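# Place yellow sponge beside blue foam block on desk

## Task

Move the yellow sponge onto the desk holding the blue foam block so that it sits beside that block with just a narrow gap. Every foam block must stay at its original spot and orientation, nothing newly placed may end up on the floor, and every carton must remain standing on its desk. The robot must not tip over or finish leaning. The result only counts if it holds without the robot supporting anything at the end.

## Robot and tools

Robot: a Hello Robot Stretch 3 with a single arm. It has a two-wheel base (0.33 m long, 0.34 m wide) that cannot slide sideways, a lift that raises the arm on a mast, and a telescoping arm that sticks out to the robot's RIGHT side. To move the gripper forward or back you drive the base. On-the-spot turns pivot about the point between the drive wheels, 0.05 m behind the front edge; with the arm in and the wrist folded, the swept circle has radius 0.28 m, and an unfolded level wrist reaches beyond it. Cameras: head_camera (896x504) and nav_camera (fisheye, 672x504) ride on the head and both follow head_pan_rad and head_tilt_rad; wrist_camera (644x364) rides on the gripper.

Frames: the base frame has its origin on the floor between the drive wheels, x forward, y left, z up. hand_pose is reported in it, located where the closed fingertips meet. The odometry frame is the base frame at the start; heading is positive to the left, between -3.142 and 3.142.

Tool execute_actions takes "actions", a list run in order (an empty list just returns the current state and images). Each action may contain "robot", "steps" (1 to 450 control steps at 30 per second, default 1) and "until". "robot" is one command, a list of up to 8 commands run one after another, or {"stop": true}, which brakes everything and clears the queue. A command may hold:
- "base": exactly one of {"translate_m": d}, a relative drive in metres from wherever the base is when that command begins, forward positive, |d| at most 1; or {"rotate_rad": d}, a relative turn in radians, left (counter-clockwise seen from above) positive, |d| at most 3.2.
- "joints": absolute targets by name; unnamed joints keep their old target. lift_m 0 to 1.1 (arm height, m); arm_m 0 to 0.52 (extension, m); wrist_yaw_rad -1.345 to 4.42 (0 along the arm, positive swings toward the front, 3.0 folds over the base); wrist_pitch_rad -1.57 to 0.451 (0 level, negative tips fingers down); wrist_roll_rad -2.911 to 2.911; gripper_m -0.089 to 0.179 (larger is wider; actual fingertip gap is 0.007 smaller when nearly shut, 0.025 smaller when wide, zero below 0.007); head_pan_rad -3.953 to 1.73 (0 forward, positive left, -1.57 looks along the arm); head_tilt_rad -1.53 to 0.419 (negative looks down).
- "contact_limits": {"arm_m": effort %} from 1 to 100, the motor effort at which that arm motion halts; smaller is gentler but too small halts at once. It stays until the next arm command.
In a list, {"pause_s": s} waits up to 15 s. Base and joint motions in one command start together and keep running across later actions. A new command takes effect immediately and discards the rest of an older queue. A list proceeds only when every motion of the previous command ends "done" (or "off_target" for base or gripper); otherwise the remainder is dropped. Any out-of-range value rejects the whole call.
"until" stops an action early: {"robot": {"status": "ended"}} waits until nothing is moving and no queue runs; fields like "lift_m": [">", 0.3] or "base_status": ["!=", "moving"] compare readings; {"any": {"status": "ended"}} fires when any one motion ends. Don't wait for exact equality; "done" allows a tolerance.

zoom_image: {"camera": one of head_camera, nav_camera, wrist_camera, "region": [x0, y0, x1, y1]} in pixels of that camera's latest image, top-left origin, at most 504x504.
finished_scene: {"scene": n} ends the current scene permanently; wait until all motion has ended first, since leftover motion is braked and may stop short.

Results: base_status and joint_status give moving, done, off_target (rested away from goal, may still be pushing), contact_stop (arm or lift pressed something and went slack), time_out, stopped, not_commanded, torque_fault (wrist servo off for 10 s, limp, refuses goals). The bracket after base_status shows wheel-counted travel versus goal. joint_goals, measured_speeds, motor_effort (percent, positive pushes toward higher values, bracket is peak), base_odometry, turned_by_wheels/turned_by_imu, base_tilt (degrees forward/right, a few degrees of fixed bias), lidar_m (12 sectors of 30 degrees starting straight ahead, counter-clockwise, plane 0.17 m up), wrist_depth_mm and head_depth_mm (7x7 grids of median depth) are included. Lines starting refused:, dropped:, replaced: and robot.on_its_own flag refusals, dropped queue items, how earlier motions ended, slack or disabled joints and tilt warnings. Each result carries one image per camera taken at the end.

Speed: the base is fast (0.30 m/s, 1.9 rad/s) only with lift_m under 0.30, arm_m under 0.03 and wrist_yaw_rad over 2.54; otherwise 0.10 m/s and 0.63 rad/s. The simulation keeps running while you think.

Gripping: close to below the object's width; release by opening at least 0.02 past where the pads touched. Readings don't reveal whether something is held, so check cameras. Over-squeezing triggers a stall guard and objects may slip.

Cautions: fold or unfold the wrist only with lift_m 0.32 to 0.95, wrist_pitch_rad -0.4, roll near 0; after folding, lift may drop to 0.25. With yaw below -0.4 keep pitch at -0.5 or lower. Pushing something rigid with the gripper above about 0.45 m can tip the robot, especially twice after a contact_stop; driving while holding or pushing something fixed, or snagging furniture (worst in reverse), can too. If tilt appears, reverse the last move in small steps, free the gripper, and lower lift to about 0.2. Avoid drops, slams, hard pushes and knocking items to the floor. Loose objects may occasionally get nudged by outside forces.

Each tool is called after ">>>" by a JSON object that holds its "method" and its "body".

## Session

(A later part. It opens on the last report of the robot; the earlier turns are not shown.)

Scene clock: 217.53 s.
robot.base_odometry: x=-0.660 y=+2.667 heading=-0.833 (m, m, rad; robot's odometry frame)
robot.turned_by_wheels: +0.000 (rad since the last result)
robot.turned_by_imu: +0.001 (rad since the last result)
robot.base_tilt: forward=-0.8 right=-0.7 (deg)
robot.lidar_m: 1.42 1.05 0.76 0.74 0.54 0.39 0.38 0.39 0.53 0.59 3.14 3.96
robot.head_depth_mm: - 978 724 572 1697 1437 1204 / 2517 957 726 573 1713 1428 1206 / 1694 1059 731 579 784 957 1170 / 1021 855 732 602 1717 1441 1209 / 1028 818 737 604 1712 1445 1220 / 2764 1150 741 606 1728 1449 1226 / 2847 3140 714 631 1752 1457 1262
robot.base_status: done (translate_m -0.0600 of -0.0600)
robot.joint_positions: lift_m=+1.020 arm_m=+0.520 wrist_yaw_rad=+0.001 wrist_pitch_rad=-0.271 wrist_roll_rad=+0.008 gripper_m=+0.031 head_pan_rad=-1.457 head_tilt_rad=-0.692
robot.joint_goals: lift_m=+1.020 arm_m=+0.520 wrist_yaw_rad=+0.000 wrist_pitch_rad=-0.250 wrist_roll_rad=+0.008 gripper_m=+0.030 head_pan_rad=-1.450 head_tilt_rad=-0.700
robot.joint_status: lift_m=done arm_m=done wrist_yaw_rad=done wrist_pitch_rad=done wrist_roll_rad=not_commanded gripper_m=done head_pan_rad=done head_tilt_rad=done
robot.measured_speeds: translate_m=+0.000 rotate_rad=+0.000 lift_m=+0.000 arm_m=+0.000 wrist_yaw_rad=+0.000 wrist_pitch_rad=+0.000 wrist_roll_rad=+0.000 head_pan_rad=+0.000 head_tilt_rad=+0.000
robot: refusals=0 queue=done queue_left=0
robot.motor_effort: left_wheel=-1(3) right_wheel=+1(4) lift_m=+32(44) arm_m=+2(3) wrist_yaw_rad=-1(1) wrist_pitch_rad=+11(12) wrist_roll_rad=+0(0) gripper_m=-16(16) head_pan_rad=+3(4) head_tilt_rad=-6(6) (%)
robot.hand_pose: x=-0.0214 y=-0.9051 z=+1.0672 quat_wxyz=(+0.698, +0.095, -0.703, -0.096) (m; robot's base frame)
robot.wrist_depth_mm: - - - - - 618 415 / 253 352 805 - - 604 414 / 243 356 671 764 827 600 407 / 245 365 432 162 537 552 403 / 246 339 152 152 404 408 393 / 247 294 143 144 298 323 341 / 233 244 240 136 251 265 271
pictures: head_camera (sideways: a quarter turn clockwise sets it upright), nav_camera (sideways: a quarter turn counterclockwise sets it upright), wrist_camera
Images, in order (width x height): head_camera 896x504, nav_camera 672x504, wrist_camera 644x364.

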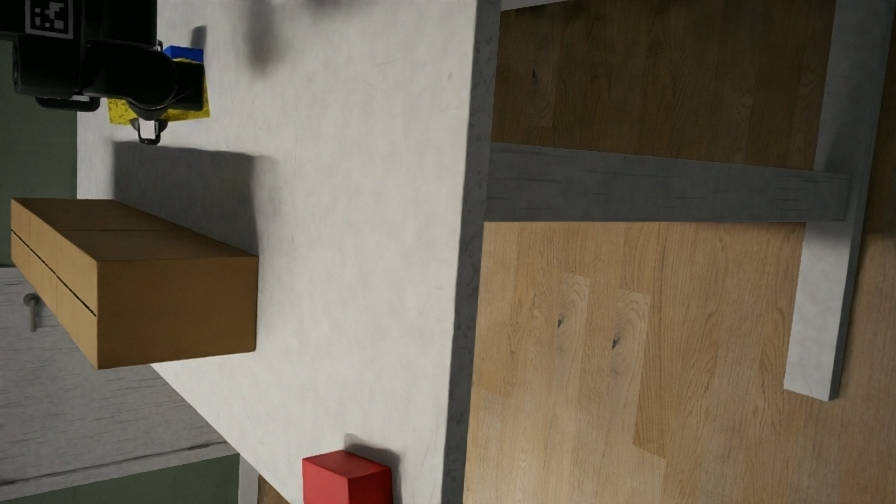

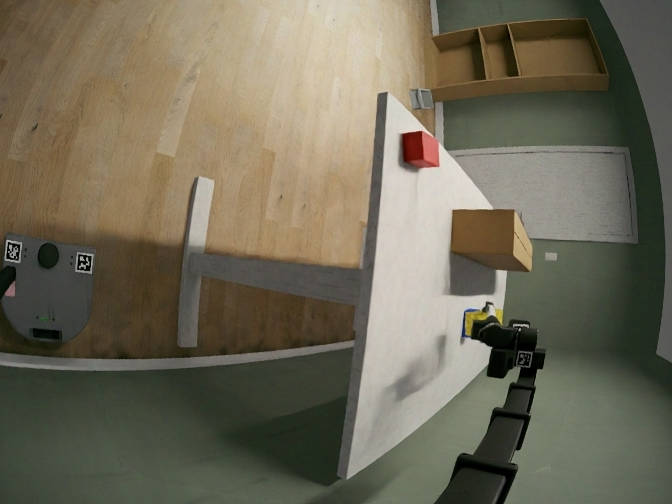

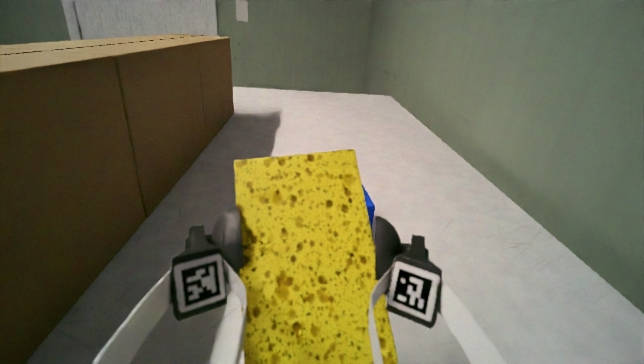

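>>> {"method": "execute_actions", "body": {"actions": [{"robot":{"joints":{"lift_m":0.96,"wrist_pitch_rad":-0.5}},"steps":200,"until":{"robot":{"status":"ended"}}}]}}

>>> {"method": "zoom_image", "body": {"camera": "head_camera", "region": [0, 0, 400, 225]}}

Scene clock: 219.67 s.
robot.base_odometry: x=-0.660 y=+2.667 heading=-0.833 (m, m, rad; robot's odometry frame)
robot.turned_by_wheels: +0.000 (rad since the last result)
robot.turned_by_imu: +0.000 (rad since the last result)
robot.base_tilt: forward=-0.9 right=-0.8 (deg)
robot.lidar_m: 1.42 1.05 0.77 0.73 0.54 0.39 0.38 0.39 0.53 0.59 3.13 3.98
robot.head_depth_mm: 2485 - 722 575 1706 1429 1211 / 2567 1056 725 575 1720 1435 1205 / 1699 1058 731 578 783 956 1170 / 1023 851 735 602 1722 1436 1215 / 1041 824 739 606 1725 1438 1220 / 2767 1145 743 606 1742 1438 1242 / 2811 3074 715 633 1732 1453 1252
robot.base_status: done (translate_m -0.0600 of -0.0600)
robot.joint_positions: lift_m=+0.974 arm_m=+0.520 wrist_yaw_rad=+0.000 wrist_pitch_rad=-0.445 wrist_roll_rad=+0.008 gripper_m=+0.031 head_pan_rad=-1.457 head_tilt_rad=-0.692
robot.joint_goals: lift_m=+0.974 arm_m=+0.520 wrist_yaw_rad=+0.000 wrist_pitch_rad=-0.500 wrist_roll_rad=+0.008 gripper_m=+0.030 head_pan_rad=-1.450 head_tilt_rad=-0.700
robot.joint_status: lift_m=contact_stop arm_m=done wrist_yaw_rad=done wrist_pitch_rad=off_target wrist_roll_rad=not_commanded gripper_m=done head_pan_rad=done head_tilt_rad=done
robot.measured_speeds: translate_m=+0.000 rotate_rad=+0.000 lift_m=+0.003 arm_m=+0.000 wrist_yaw_rad=+0.000 wrist_pitch_rad=+0.000 wrist_roll_rad=+0.000 head_pan_rad=+0.000 head_tilt_rad=+0.000
robot: refusals=0 queue=dropped queue_left=0
robot.on_its_own: lift_m is slack since a contact_stop, until your next command for it (your +0.960 is given up)
robot.motor_effort: left_wheel=+0(1) right_wheel=+1(2) lift_m=+35(38) arm_m=+2(2) wrist_yaw_rad=+0(0) wrist_pitch_rad=-29(35) wrist_roll_rad=+1(1) gripper_m=-15(17) head_pan_rad=+3(3) head_tilt_rad=-5(5) (%)
robot.hand_pose: x=-0.0214 y=-0.8856 z=+0.9805 quat_wxyz=(+0.687, +0.156, -0.692, -0.157) (m; robot's base frame)
robot.wrist_depth_mm: 239 348 659 843 912 612 415 / 240 355 464 355 522 538 408 / 242 310 332 326 358 378 390 / 231 252 257 190 278 287 298 / 203 208 158 154 232 231 237 / 174 177 128 130 139 193 198 / 152 154 117 115 156 167 170
pictures: head_camera (sideways: a quarter turn clockwise sets it upright), nav_camera (sideways: a quarter turn counterclockwise sets it upright), wrist_camera
Images, in order (width x height): head_camera 896x504, nav_camera 672x504, wrist_camera 644x364.

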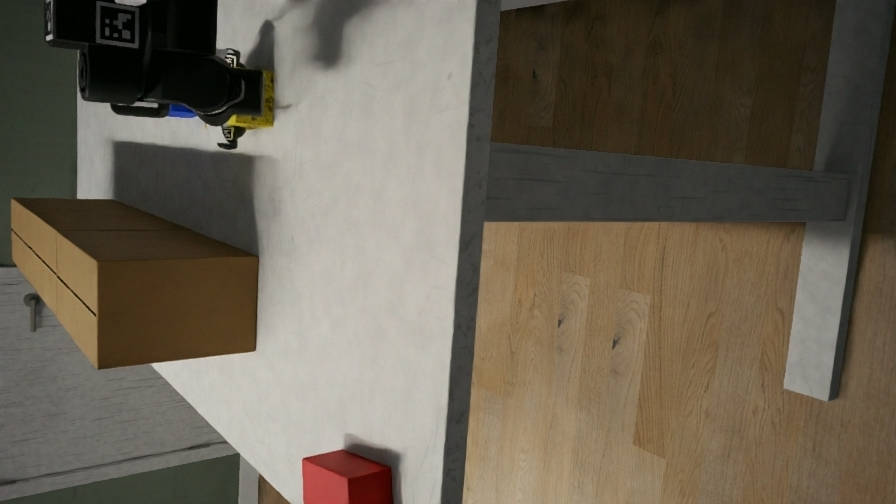

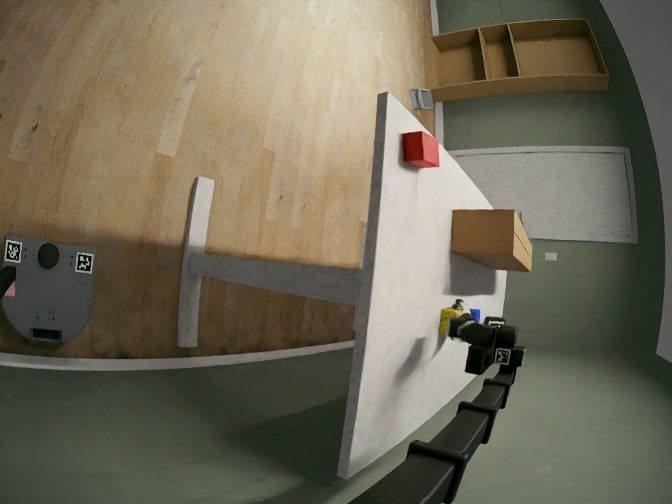

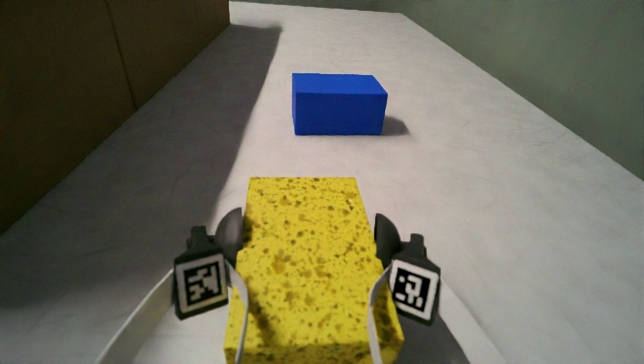

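Region (0, 0, 400, 225) of head_camera's 896x504 image, scaled by 1.260, with more detail than that image has; it fills the top 284 rows of this view, and the rest is white.

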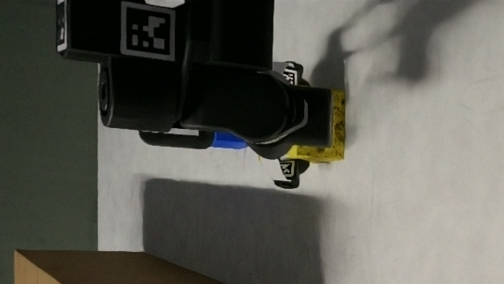

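>>> {"method": "execute_actions", "body": {"actions": [{"robot":[{"joints":{"gripper_m":0.12,"lift_m":0.98,"wrist_pitch_rad":-0.42}},{"joints":{"lift_m":1.04}},{"joints":{"arm_m":0.36,"gripper_m":0.0,"wrist_pitch_rad":-0.2}},{"joints":{"lift_m":0.96}}],"steps":450,"until":{"robot":{"status":"ended"}}}]}}

Scene clock: 226.40 s.
robot.base_odometry: x=-0.660 y=+2.667 heading=-0.833 (m, m, rad; robot's odometry frame)
robot.turned_by_wheels: +0.000 (rad since the last result)
robot.turned_by_imu: +0.001 (rad since the last result)
robot.base_tilt: forward=-0.9 right=-0.8 (deg)
robot.lidar_m: 1.41 1.05 0.76 0.73 0.54 0.39 0.38 0.39 0.53 0.58 3.13 3.98
robot.head_depth_mm: 2481 - 665 573 1710 1426 1205 / 2521 1112 669 574 1717 1436 1202 / 1703 1058 732 579 786 953 1182 / 1013 857 734 601 1712 1443 1211 / 1030 824 736 604 1720 1445 1220 / 2721 1145 740 607 1727 1459 1224 / 2800 3091 714 633 1729 1453 1250
robot.base_status: done (translate_m -0.0600 of -0.0600)
robot.joint_positions: lift_m=+0.960 arm_m=+0.360 wrist_yaw_rad=+0.001 wrist_pitch_rad=-0.220 wrist_roll_rad=+0.008 gripper_m=+0.000 head_pan_rad=-1.457 head_tilt_rad=-0.692
robot.joint_goals: lift_m=+0.960 arm_m=+0.360 wrist_yaw_rad=+0.000 wrist_pitch_rad=-0.200 wrist_roll_rad=+0.008 gripper_m=+0.000 head_pan_rad=-1.450 head_tilt_rad=-0.700
robot.joint_status: lift_m=done arm_m=done wrist_yaw_rad=done wrist_pitch_rad=done wrist_roll_rad=not_commanded gripper_m=done head_pan_rad=done head_tilt_rad=done
robot.measured_speeds: translate_m=+0.000 rotate_rad=+0.000 lift_m=+0.000 arm_m=+0.000 wrist_yaw_rad=+0.000 wrist_pitch_rad=+0.000 wrist_roll_rad=+0.000 head_pan_rad=+0.000 head_tilt_rad=+0.000
robot: refusals=0 queue=done queue_left=0
robot.motor_effort: left_wheel=+0(1) right_wheel=+2(2) lift_m=+32(48) arm_m=-4(3) wrist_yaw_rad=+0(0) wrist_pitch_rad=+11(28) wrist_roll_rad=+1(1) gripper_m=-3(83) head_pan_rad=+4(3) head_tilt_rad=-6(5) (%)
robot.hand_pose: x=-0.0214 y=-0.7501 z=+1.0194 quat_wxyz=(+0.700, +0.078, -0.705, -0.078) (m; robot's base frame)
robot.wrist_depth_mm: 234 374 - - - 626 417 / 237 347 778 - - 603 411 / 246 354 587 645 759 592 410 / 260 349 413 330 450 480 406 / 271 288 301 256 320 332 355 / 226 230 244 - 250 255 262 / 188 191 195 198 204 208 211
pictures: head_camera (sideways: a quarter turn clockwise sets it upright), nav_camera (sideways: a quarter turn counterclockwise sets it upright), wrist_camera
Images, in order (width x height): head_camera 896x504, nav_camera 672x504, wrist_camera 644x364.

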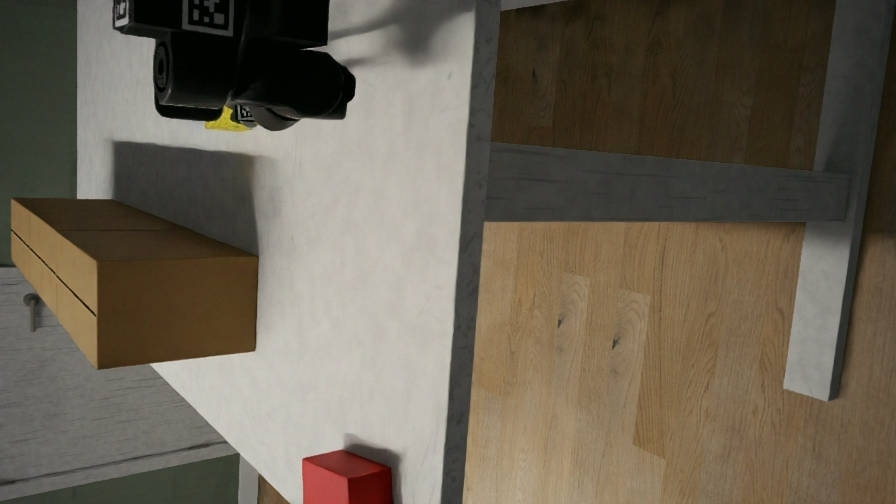

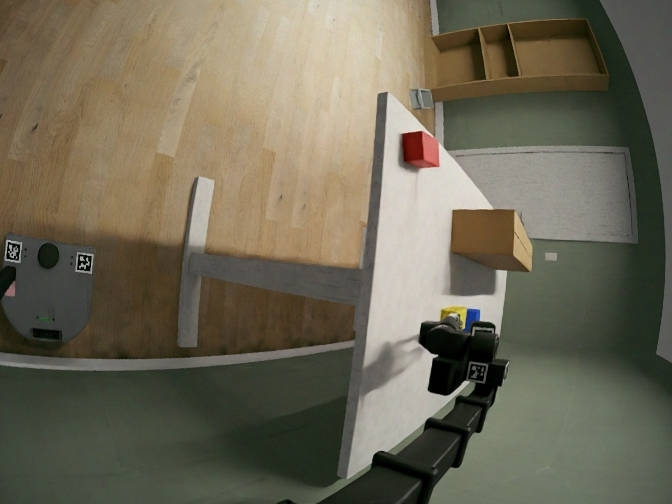

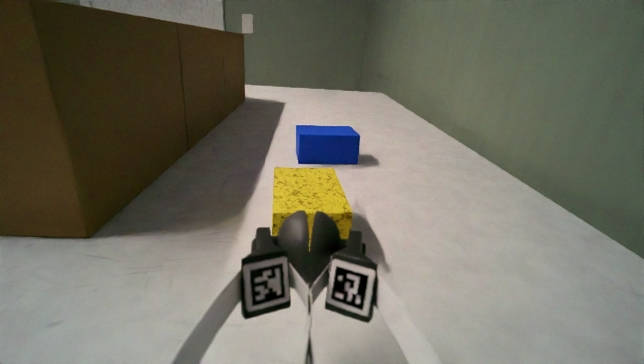

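>>> {"method": "execute_actions", "body": {"actions": [{"robot":[{"joints":{"lift_m":0.925,"wrist_pitch_rad":-0.15}},{"joints":{"arm_m":0.52}}],"steps":450,"until":{"robot":{"status":"ended"}}}]}}

Scene clock: 230.37 s.
robot.base_odometry: x=-0.660 y=+2.667 heading=-0.833 (m, m, rad; robot's odometry frame)
robot.turned_by_wheels: +0.000 (rad since the last result)
robot.turned_by_imu: +0.001 (rad since the last result)
robot.base_tilt: forward=-0.9 right=-0.7 (deg)
robot.lidar_m: 1.41 1.05 0.77 0.74 0.54 0.39 0.38 0.39 0.53 0.59 3.13 3.96
robot.head_depth_mm: 2515 - 721 572 1711 1436 1208 / 2517 1162 696 576 1713 1428 1201 / 1701 1052 730 577 783 957 1179 / 1019 858 731 603 1735 1439 1209 / 1030 822 735 603 1725 1440 1221 / 2732 1148 739 608 1724 1453 1228 / 2830 3084 714 632 1759 1465 1257
robot.base_status: done (translate_m -0.0600 of -0.0600)
robot.joint_positions: lift_m=+0.925 arm_m=+0.520 wrist_yaw_rad=+0.001 wrist_pitch_rad=-0.170 wrist_roll_rad=+0.008 gripper_m=+0.000 head_pan_rad=-1.457 head_tilt_rad=-0.692
robot.joint_goals: lift_m=+0.925 arm_m=+0.520 wrist_yaw_rad=+0.000 wrist_pitch_rad=-0.150 wrist_roll_rad=+0.008 gripper_m=+0.000 head_pan_rad=-1.450 head_tilt_rad=-0.700
robot.joint_status: lift_m=done arm_m=done wrist_yaw_rad=done wrist_pitch_rad=done wrist_roll_rad=not_commanded gripper_m=done head_pan_rad=done head_tilt_rad=done
robot.measured_speeds: translate_m=+0.000 rotate_rad=+0.000 lift_m=+0.000 arm_m=+0.000 wrist_yaw_rad=+0.000 wrist_pitch_rad=+0.000 wrist_roll_rad=+0.000 head_pan_rad=+0.000 head_tilt_rad=+0.000
robot: refusals=0 queue=done queue_left=0
robot.motor_effort: left_wheel=-1(1) right_wheel=+1(2) lift_m=+32(29) arm_m=+2(2) wrist_yaw_rad=+0(0) wrist_pitch_rad=+11(12) wrist_roll_rad=+1(1) gripper_m=-2(3) head_pan_rad=+4(4) head_tilt_rad=-5(5) (%)
robot.hand_pose: x=-0.0214 y=-0.9130 z=+0.9967 quat_wxyz=(+0.702, +0.060, -0.707, -0.061) (m; robot's base frame)
robot.wrist_depth_mm: 238 349 - - - 616 416 / 241 352 797 - - 616 411 / 242 358 596 716 808 604 406 / 245 334 377 267 412 440 404 / 235 257 264 198 284 294 308 / 194 198 212 - 217 221 227 / 159 163 166 169 174 176 181
pictures: head_camera (sideways: a quarter turn clockwise sets it upright), nav_camera (sideways: a quarter turn counterclockwise sets it upright), wrist_camera
Images, in order (width x height): head_camera 896x504, nav_camera 672x504, wrist_camera 644x364.

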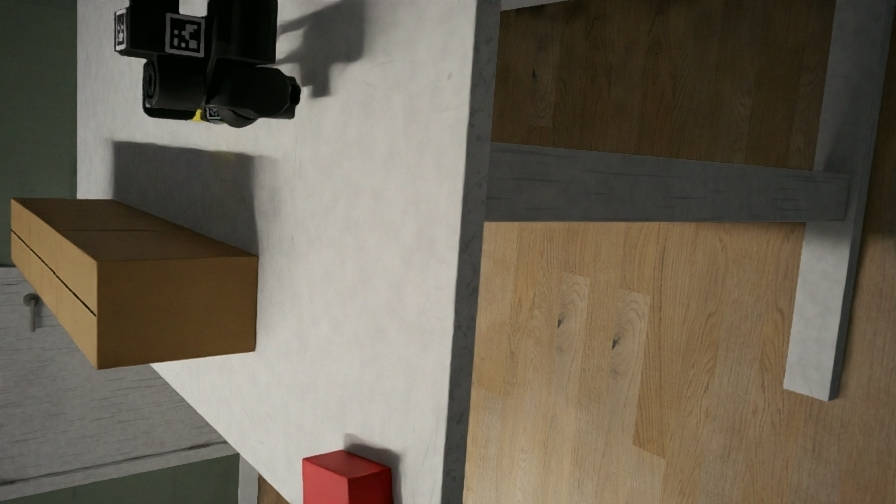

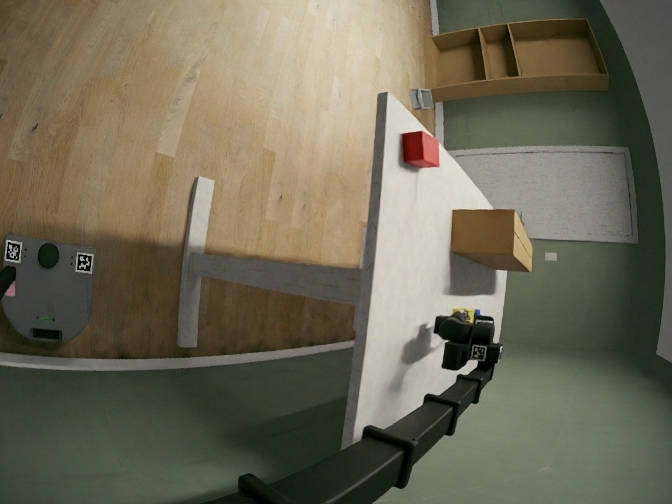

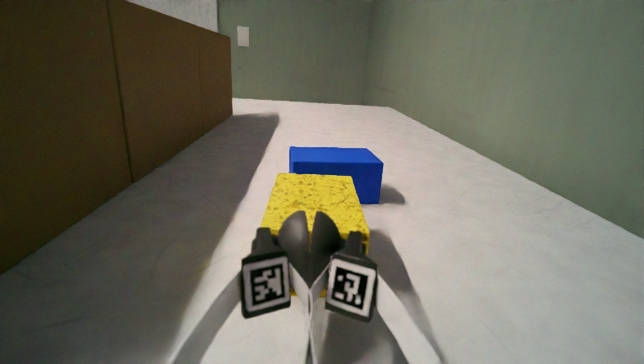

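>>> {"method": "execute_actions", "body": {"actions": [{"robot":[{"joints":{"arm_m":0.47}},{"joints":{"lift_m":1.08,"wrist_pitch_rad":-0.9}},{"joints":{"arm_m":0.52}}],"steps":450,"until":{"robot":{"status":"ended"}}}]}}

Scene clock: 235.60 s.
robot.base_odometry: x=-0.660 y=+2.667 heading=-0.833 (m, m, rad; robot's odometry frame)
robot.turned_by_wheels: +0.000 (rad since the last result)
robot.turned_by_imu: +0.001 (rad since the last result)
robot.base_tilt: forward=-0.8 right=-0.8 (deg)
robot.lidar_m: 1.42 1.05 0.77 0.74 0.54 0.39 0.38 0.39 0.53 0.58 3.13 4.00
robot.head_depth_mm: 1510 981 721 574 1701 1437 1204 / 2512 930 726 575 1709 1430 1203 / 1689 1049 727 577 785 959 1180 / 1023 854 730 600 1716 1454 1213 / 1030 825 738 604 1727 1445 1228 / 2751 1151 741 608 1738 1456 1227 / 2780 3128 712 631 1748 1447 1252
robot.base_status: done (translate_m -0.0600 of -0.0600)
robot.joint_positions: lift_m=+1.080 arm_m=+0.520 wrist_yaw_rad=+0.001 wrist_pitch_rad=-0.907 wrist_roll_rad=+0.008 gripper_m=+0.000 head_pan_rad=-1.457 head_tilt_rad=-0.692
robot.joint_goals: lift_m=+1.080 arm_m=+0.520 wrist_yaw_rad=+0.000 wrist_pitch_rad=-0.900 wrist_roll_rad=+0.008 gripper_m=+0.000 head_pan_rad=-1.450 head_tilt_rad=-0.700
robot.joint_status: lift_m=done arm_m=done wrist_yaw_rad=done wrist_pitch_rad=done wrist_roll_rad=not_commanded gripper_m=done head_pan_rad=done head_tilt_rad=done
robot.measured_speeds: translate_m=+0.000 rotate_rad=+0.000 lift_m=+0.000 arm_m=+0.000 wrist_yaw_rad=+0.000 wrist_pitch_rad=+0.000 wrist_roll_rad=+0.000 head_pan_rad=+0.000 head_tilt_rad=+0.000
robot: refusals=0 queue=done queue_left=0
robot.motor_effort: left_wheel=+0(1) right_wheel=+1(2) lift_m=+44(46) arm_m=+2(3) wrist_yaw_rad=+0(0) wrist_pitch_rad=+4(100) wrist_roll_rad=+1(1) gripper_m=-2(3) head_pan_rad=+3(4) head_tilt_rad=-5(5) (%)
robot.hand_pose: x=-0.0215 y=-0.8035 z=+1.0018 quat_wxyz=(+0.633, +0.309, -0.638, -0.311) (m; robot's base frame)
robot.wrist_depth_mm: 237 302 314 252 332 341 364 / 239 276 280 236 299 303 314 / 239 250 256 262 269 276 283 / 224 230 235 239 245 251 256 / 209 212 217 227 226 230 235 / 195 198 203 - 210 212 217 / 182 185 188 191 195 198 201
pictures: head_camera (sideways: a quarter turn clockwise sets it upright), nav_camera (sideways: a quarter turn counterclockwise sets it upright), wrist_camera
Images, in order (width x height): head_camera 896x504, nav_camera 672x504, wrist_camera 644x364.

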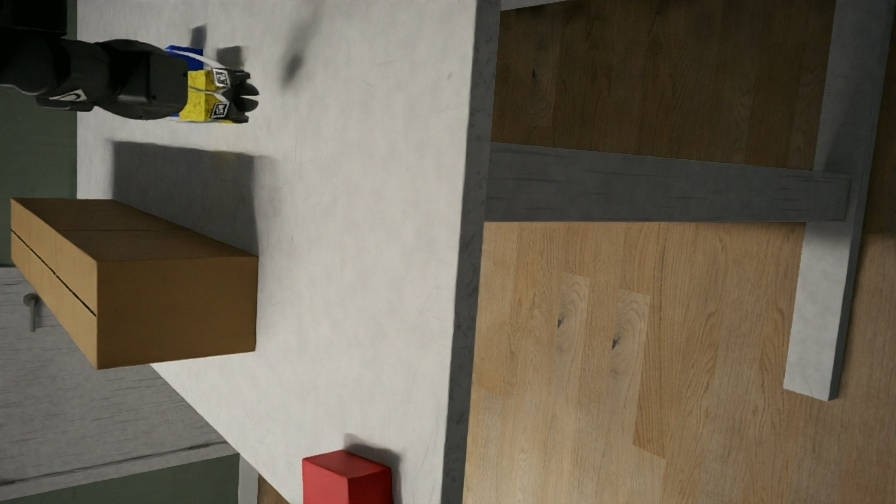

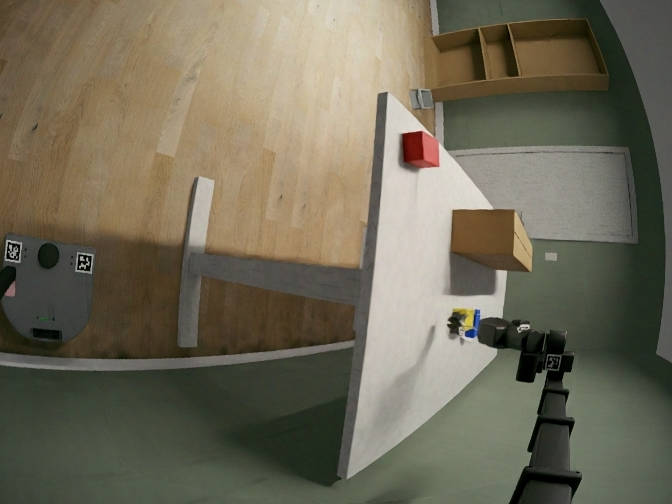

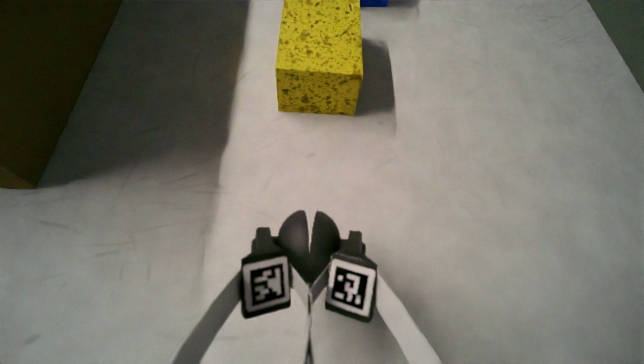

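>>> {"method": "execute_actions", "body": {"actions": [{"robot":{"joints":{"lift_m":1.1,"wrist_pitch_rad":-0.6}},"steps":150,"until":{"robot":{"status":"ended"}}}]}}

Scene clock: 236.83 s.
robot.base_odometry: x=-0.660 y=+2.667 heading=-0.833 (m, m, rad; robot's odometry frame)
robot.turned_by_wheels: +0.000 (rad since the last result)
robot.turned_by_imu: +0.000 (rad since the last result)
robot.base_tilt: forward=-0.8 right=-0.8 (deg)
robot.lidar_m: 1.42 1.05 0.77 0.74 0.54 0.39 0.38 0.39 0.53 0.59 3.13 3.97
robot.head_depth_mm: 1649 978 722 572 1710 1433 1207 / 2549 907 726 575 1698 1429 1202 / 1691 1055 730 578 784 957 1177 / 1021 855 735 601 1724 1450 1206 / 1031 822 735 604 1739 1445 1229 / 2754 1145 742 605 1734 1465 1227 / 2821 3093 710 633 1743 1451 1256
robot.base_status: done (translate_m -0.0600 of -0.0600)
robot.joint_positions: lift_m=+1.100 arm_m=+0.520 wrist_yaw_rad=+0.001 wrist_pitch_rad=-0.617 wrist_roll_rad=+0.008 gripper_m=+0.000 head_pan_rad=-1.457 head_tilt_rad=-0.692
robot.joint_goals: lift_m=+1.100 arm_m=+0.520 wrist_yaw_rad=+0.000 wrist_pitch_rad=-0.600 wrist_roll_rad=+0.008 gripper_m=+0.000 head_pan_rad=-1.450 head_tilt_rad=-0.700
robot.joint_status: lift_m=done arm_m=done wrist_yaw_rad=done wrist_pitch_rad=done wrist_roll_rad=not_commanded gripper_m=done head_pan_rad=done head_tilt_rad=done
robot.measured_speeds: translate_m=+0.000 rotate_rad=+0.000 lift_m=+0.000 arm_m=+0.000 wrist_yaw_rad=+0.000 wrist_pitch_rad=+0.000 wrist_roll_rad=+0.000 head_pan_rad=+0.000 head_tilt_rad=+0.000
robot: refusals=0 queue=done queue_left=0
robot.motor_effort: left_wheel=+0(0) right_wheel=+1(1) lift_m=+44(42) arm_m=+2(2) wrist_yaw_rad=+0(0) wrist_pitch_rad=+10(10) wrist_roll_rad=+1(1) gripper_m=-2(2) head_pan_rad=+3(3) head_tilt_rad=-6(6) (%)
robot.hand_pose: x=-0.0215 y=-0.8596 z=+1.0705 quat_wxyz=(+0.671, +0.214, -0.676, -0.216) (m; robot's base frame)
robot.wrist_depth_mm: 239 348 631 710 742 613 415 / 240 354 514 538 565 565 413 / 242 358 424 388 453 477 409 / 244 335 358 312 379 390 387 / 246 303 312 279 327 333 352 / 246 270 279 - 288 291 299 / 234 242 246 248 255 260 265
pictures: head_camera (sideways: a quarter turn clockwise sets it upright), nav_camera (sideways: a quarter turn counterclockwise sets it upright), wrist_camera
Images, in order (width x height): head_camera 896x504, nav_camera 672x504, wrist_camera 644x364.

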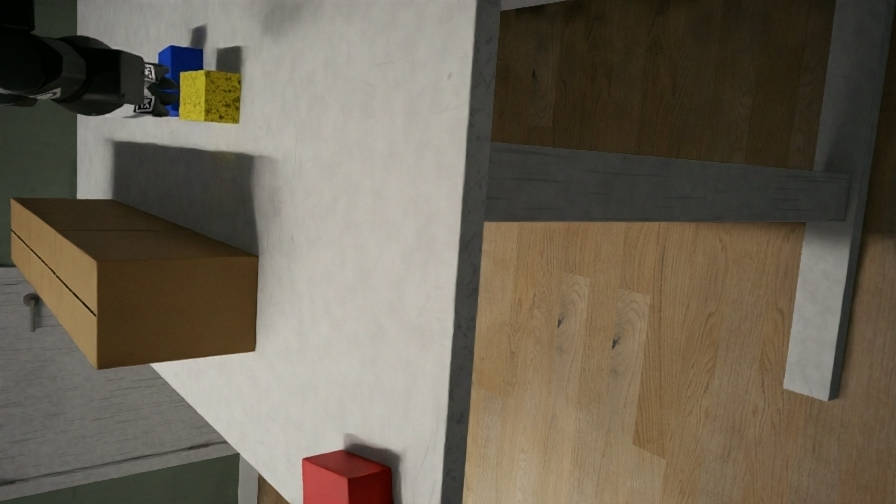

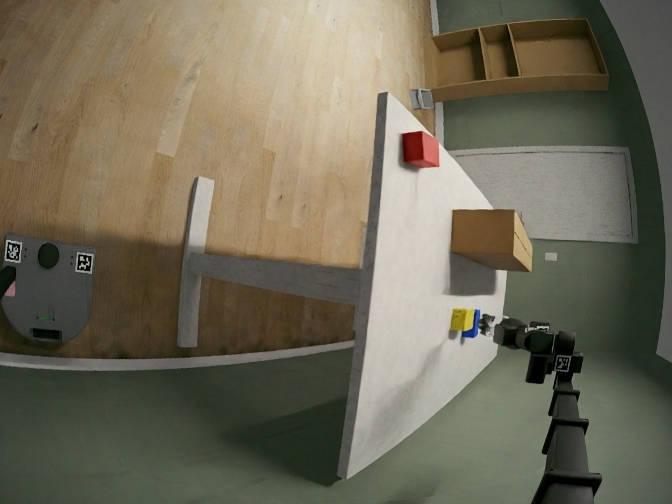

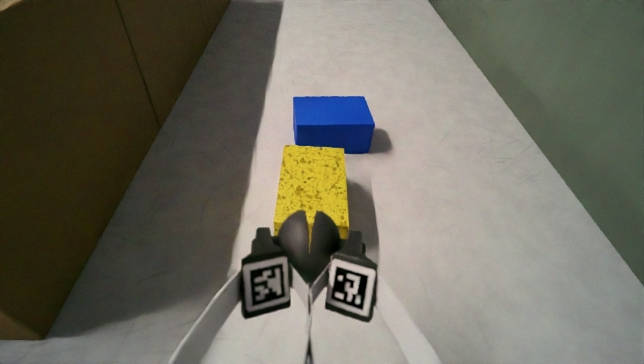

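>>> {"method": "execute_actions", "body": {"actions": [{"robot":[{"joints":{"arm_m":0.1,"wrist_pitch_rad":-0.15}},{"base":{"translate_m":0.1}},{"base":{"rotate_rad":-0.5}},{"base":{"translate_m":0.16}},{"base":{"rotate_rad":0.5}},{"base":{"translate_m":-0.24}},{"joints":{"arm_m":0.3}},{"joints":{"lift_m":0.93}}],"steps":450,"until":{"robot":{"status":"ended"}}},{"steps":300,"until":{"robot":{"status":"ended"}}}]}}

Scene clock: 259.87 s.
robot.base_odometry: x=-0.716 y=+2.615 heading=-0.833 (m, m, rad; robot's odometry frame)
robot.turned_by_wheels: +0.000 (rad since the last result)
robot.turned_by_imu: +0.005 (rad since the last result)
robot.base_tilt: forward=-0.9 right=-0.8 (deg)
robot.lidar_m: 1.45 1.16 0.84 0.81 0.54 0.39 0.38 0.39 0.53 0.51 3.05 3.92
robot.head_depth_mm: 2467 1106 - 535 1574 1429 1239 / 2509 1115 - 537 1576 1440 1241 / 2493 1056 733 558 675 823 1060 / 1021 851 734 562 1585 1408 1189 / 1037 744 741 564 1629 1447 1245 / 2704 961 744 565 1683 1443 1224 / 2714 2967 746 570 1687 1457 1255
robot.base_status: done (translate_m -0.2400 of -0.2400)
robot.joint_positions: lift_m=+0.930 arm_m=+0.300 wrist_yaw_rad=+0.000 wrist_pitch_rad=-0.170 wrist_roll_rad=+0.008 gripper_m=+0.000 head_pan_rad=-1.457 head_tilt_rad=-0.692
robot.joint_goals: lift_m=+0.930 arm_m=+0.300 wrist_yaw_rad=+0.000 wrist_pitch_rad=-0.150 wrist_roll_rad=+0.008 gripper_m=+0.000 head_pan_rad=-1.450 head_tilt_rad=-0.700
robot.joint_status: lift_m=done arm_m=done wrist_yaw_rad=done wrist_pitch_rad=done wrist_roll_rad=not_commanded gripper_m=done head_pan_rad=done head_tilt_rad=done
robot.measured_speeds: translate_m=+0.000 rotate_rad=+0.000 lift_m=+0.000 arm_m=+0.000 wrist_yaw_rad=+0.000 wrist_pitch_rad=+0.000 wrist_roll_rad=+0.000 head_pan_rad=+0.000 head_tilt_rad=+0.000
robot: refusals=0 queue=done queue_left=0
robot.motor_effort: left_wheel=-1(5) right_wheel=+2(7) lift_m=+32(45) arm_m=+3(2) wrist_yaw_rad=+0(0) wrist_pitch_rad=+11(11) wrist_roll_rad=+1(1) gripper_m=-2(3) head_pan_rad=+3(3) head_tilt_rad=-6(5) (%)
robot.hand_pose: x=-0.0214 y=-0.6931 z=+1.0018 quat_wxyz=(+0.702, +0.060, -0.707, -0.060) (m; robot's base frame)
robot.wrist_depth_mm: 234 345 - - - 624 416 / 235 348 778 - - 605 414 / 237 350 611 642 834 599 408 / 242 330 395 336 440 462 406 / 247 269 278 314 297 309 319 / 204 208 221 - 226 231 238 / 166 170 173 177 182 184 190
pictures: head_camera (sideways: a quarter turn clockwise sets it upright), nav_camera (sideways: a quarter turn counterclockwise sets it upright), wrist_camera
Images, in order (width x height): head_camera 896x504, nav_camera 672x504, wrist_camera 644x364.

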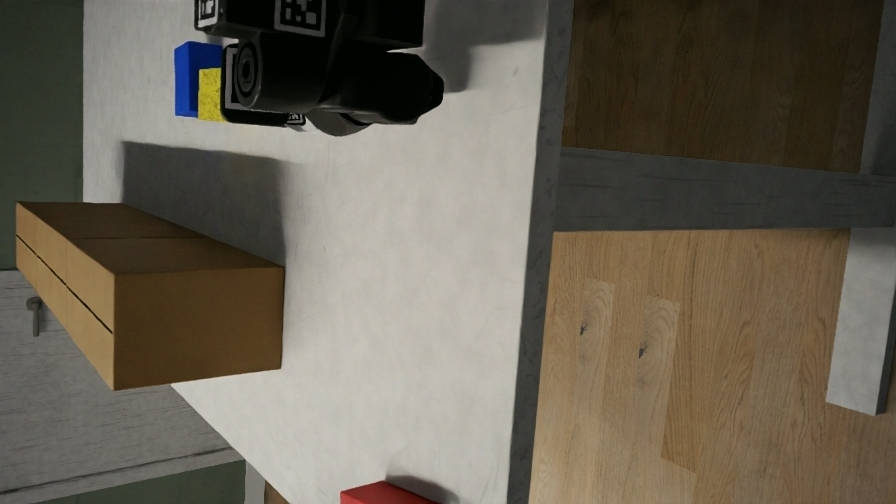

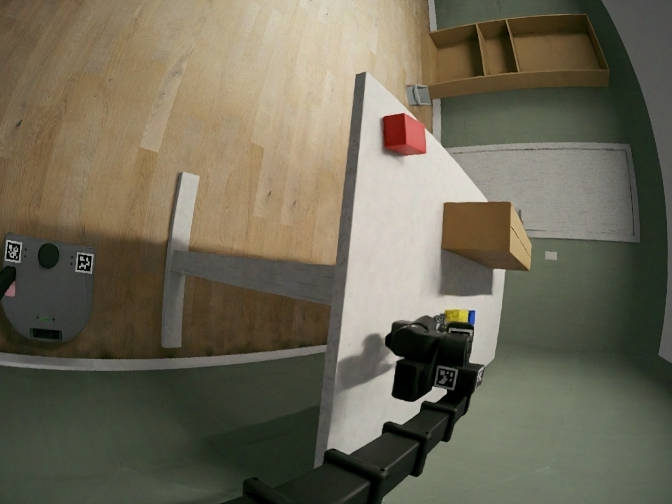

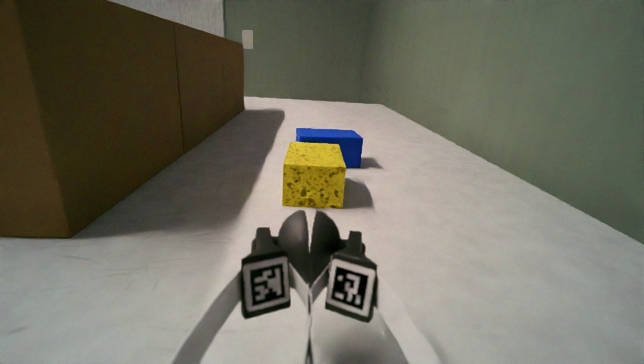

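>>> {"method": "execute_actions", "body": {"actions": [{"robot":[{"joints":{"lift_m":0.908}},{"joints":{"arm_m":0.41}},{"joints":{"arm_m":0.33}},{"joints":{"lift_m":1.1,"wrist_pitch_rad":-0.5}},{"joints":{"arm_m":0.5,"wrist_pitch_rad":-0.8}}],"steps":450,"until":{"robot":{"status":"ended"}}}]}}

Scene clock: 269.80 s.
robot.base_odometry: x=-0.716 y=+2.615 heading=-0.833 (m, m, rad; robot's odometry frame)
robot.turned_by_wheels: +0.000 (rad since the last result)
robot.turned_by_imu: +0.002 (rad since the last result)
robot.base_tilt: forward=-0.8 right=-0.7 (deg)
robot.lidar_m: 1.44 1.16 0.84 0.81 0.54 0.39 0.38 0.39 0.53 0.51 3.04 3.95
robot.head_depth_mm: 2467 976 720 554 1576 1431 1225 / 2503 1018 727 555 1577 1425 1247 / 2489 1052 727 559 675 824 1070 / 1015 856 732 559 1587 1407 1189 / 1029 748 738 562 1643 1443 1251 / 2654 952 741 567 1697 1457 1225 / 2726 3040 746 567 1697 1461 1251
robot.base_status: done (translate_m -0.2400 of -0.2400)
robot.joint_positions: lift_m=+1.100 arm_m=+0.500 wrist_yaw_rad=+0.000 wrist_pitch_rad=-0.808 wrist_roll_rad=+0.008 gripper_m=+0.000 head_pan_rad=-1.457 head_tilt_rad=-0.692
robot.joint_goals: lift_m=+1.100 arm_m=+0.500 wrist_yaw_rad=+0.000 wrist_pitch_rad=-0.800 wrist_roll_rad=+0.008 gripper_m=+0.000 head_pan_rad=-1.450 head_tilt_rad=-0.700
robot.joint_status: lift_m=done arm_m=done wrist_yaw_rad=done wrist_pitch_rad=done wrist_roll_rad=not_commanded gripper_m=done head_pan_rad=done head_tilt_rad=done
robot.measured_speeds: translate_m=+0.000 rotate_rad=+0.000 lift_m=+0.000 arm_m=+0.000 wrist_yaw_rad=+0.000 wrist_pitch_rad=+0.000 wrist_roll_rad=+0.000 head_pan_rad=+0.000 head_tilt_rad=+0.000
robot: refusals=0 queue=done queue_left=0
robot.motor_effort: left_wheel=+0(1) right_wheel=+2(2) lift_m=+45(44) arm_m=+2(3) wrist_yaw_rad=+1(0) wrist_pitch_rad=+5(84) wrist_roll_rad=+1(1) gripper_m=-2(3) head_pan_rad=+4(3) head_tilt_rad=-5(6) (%)
robot.hand_pose: x=-0.0215 y=-0.8041 z=+1.0365 quat_wxyz=(+0.648, +0.277, -0.652, -0.279) (m; robot's base frame)
robot.wrist_depth_mm: 239 350 412 427 442 463 412 / 239 333 359 321 373 392 392 / 241 309 317 267 333 344 360 / 243 277 284 237 297 305 313 / 240 252 258 256 270 273 281 / 225 231 237 - 246 249 253 / 210 212 217 220 225 228 233
pictures: head_camera (sideways: a quarter turn clockwise sets it upright), nav_camera (sideways: a quarter turn counterclockwise sets it upright), wrist_camera
Images, in order (width x height): head_camera 896x504, nav_camera 672x504, wrist_camera 644x364.

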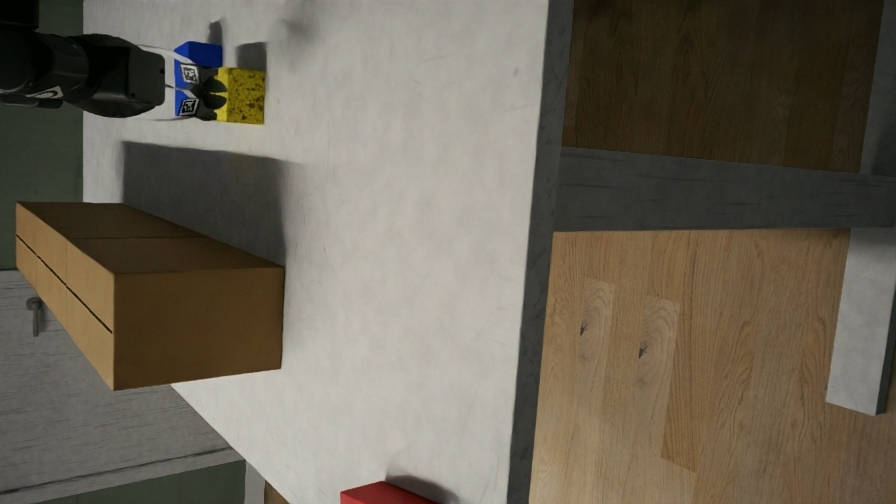

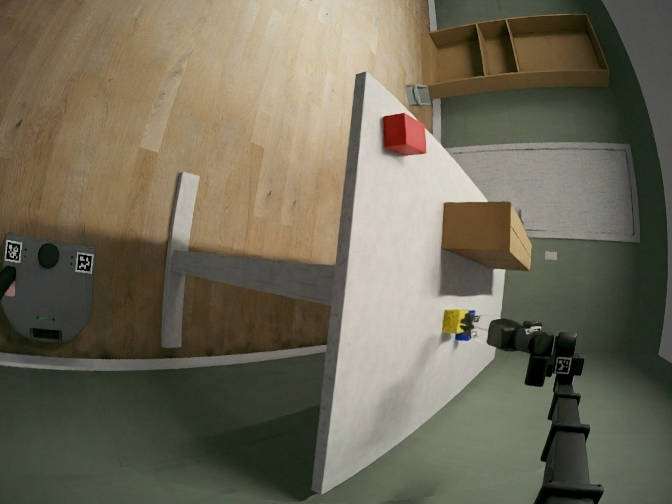

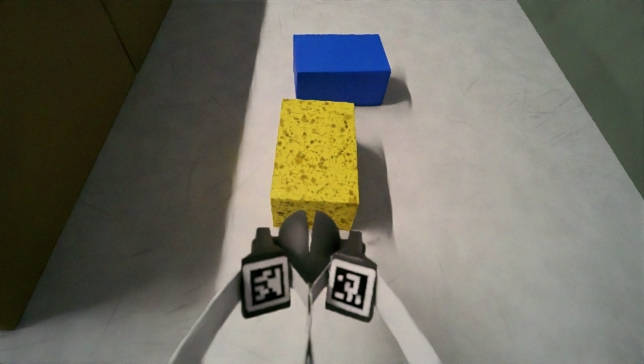

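>>> {"method": "execute_actions", "body": {"actions": [{"robot":{"joints":{"arm_m":0.05,"wrist_pitch_rad":-0.3,"wrist_yaw_rad":1.2,"head_tilt_rad":-0.4,"head_pan_rad":-1.35}},"steps":300,"until":{"robot":{"status":"ended"}}}]}}

Scene clock: 274.80 s.
robot.base_odometry: x=-0.716 y=+2.615 heading=-0.833 (m, m, rad; robot's odometry frame)
robot.turned_by_wheels: +0.000 (rad since the last result)
robot.turned_by_imu: +0.001 (rad since the last result)
robot.base_tilt: forward=-0.9 right=-0.8 (deg)
robot.lidar_m: 1.44 1.16 0.84 0.81 0.54 0.39 0.38 0.39 0.53 0.51 3.06 3.92
robot.head_depth_mm: 2502 2649 1787 902 - - 1384 / 2529 2699 1615 1005 - - 619 / 2579 2767 1186 - - - 1388 / 2656 2823 2917 - - 488 1465 / 2760 2950 3115 923 - 507 1515 / 2838 2954 3197 3389 - 527 1517 / 2900 3070 3297 3438 - 547 1508
robot.base_status: done (translate_m -0.2400 of -0.2400)
robot.joint_positions: lift_m=+1.100 arm_m=+0.050 wrist_yaw_rad=+1.200 wrist_pitch_rad=-0.320 wrist_roll_rad=+0.008 gripper_m=+0.000 head_pan_rad=-1.357 head_tilt_rad=-0.408
robot.joint_goals: lift_m=+1.100 arm_m=+0.050 wrist_yaw_rad=+1.200 wrist_pitch_rad=-0.300 wrist_roll_rad=+0.008 gripper_m=+0.000 head_pan_rad=-1.350 head_tilt_rad=-0.400
robot.joint_status: lift_m=done arm_m=done wrist_yaw_rad=done wrist_pitch_rad=done wrist_roll_rad=not_commanded gripper_m=done head_pan_rad=done head_tilt_rad=done
robot.measured_speeds: translate_m=+0.000 rotate_rad=+0.000 lift_m=+0.000 arm_m=+0.000 wrist_yaw_rad=+0.000 wrist_pitch_rad=+0.000 wrist_roll_rad=+0.000 head_pan_rad=+0.000 head_tilt_rad=+0.000
robot: refusals=0 queue=done queue_left=0
robot.motor_effort: left_wheel=-1(2) right_wheel=+1(2) lift_m=+44(44) arm_m=-4(4) wrist_yaw_rad=+0(6) wrist_pitch_rad=+11(11) wrist_roll_rad=+1(0) gripper_m=-2(3) head_pan_rad=+3(15) head_tilt_rad=+6(35) (%)
robot.hand_pose: x=+0.1982 y=-0.2809 z=+1.1350 quat_wxyz=(+0.638, +0.488, -0.515, +0.299) (m; robot's base frame)
robot.wrist_depth_mm: - - - - - - - / - - - - - - - / - - - - - - - / - - - - - - 664 / - - - - 432 517 480 / - - - - 400 410 421 / - - - - 346 344 351
pictures: head_camera (sideways: a quarter turn clockwise sets it upright), nav_camera (sideways: a quarter turn counterclockwise sets it upright), wrist_camera
Images, in order (width x height): head_camera 896x504, nav_camera 672x504, wrist_camera 644x364.

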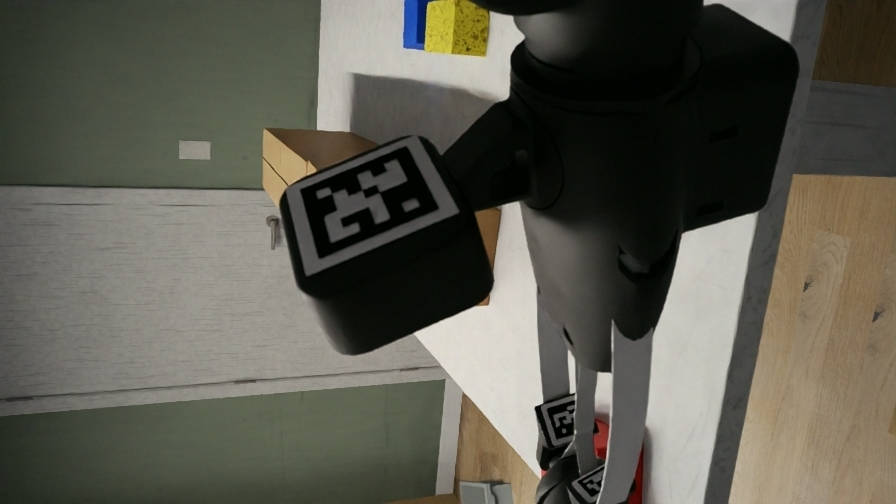

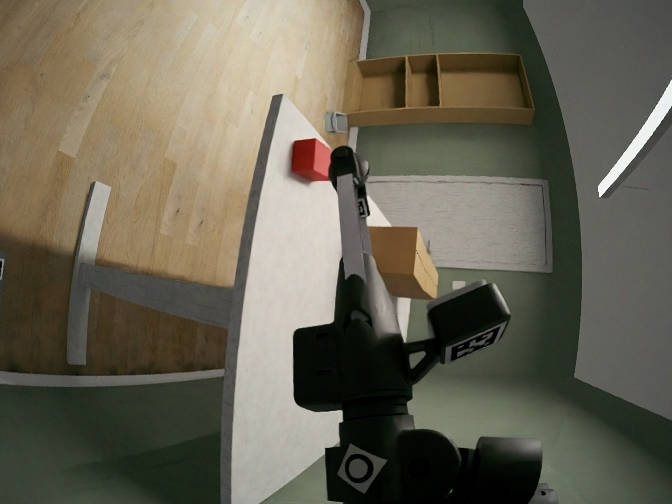

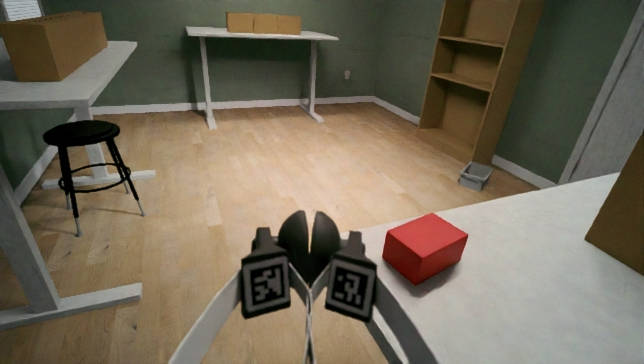

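>>> {"method": "zoom_image", "body": {"camera": "head_camera", "region": [370, 0, 530, 90]}}

Region (370, 0, 530, 90) of head_camera's 896x504 image, scaled by 3.150, with more detail than that image has; it fills the top 284 rows of this view, and the rest is white.

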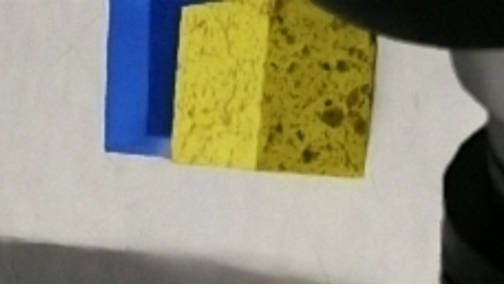

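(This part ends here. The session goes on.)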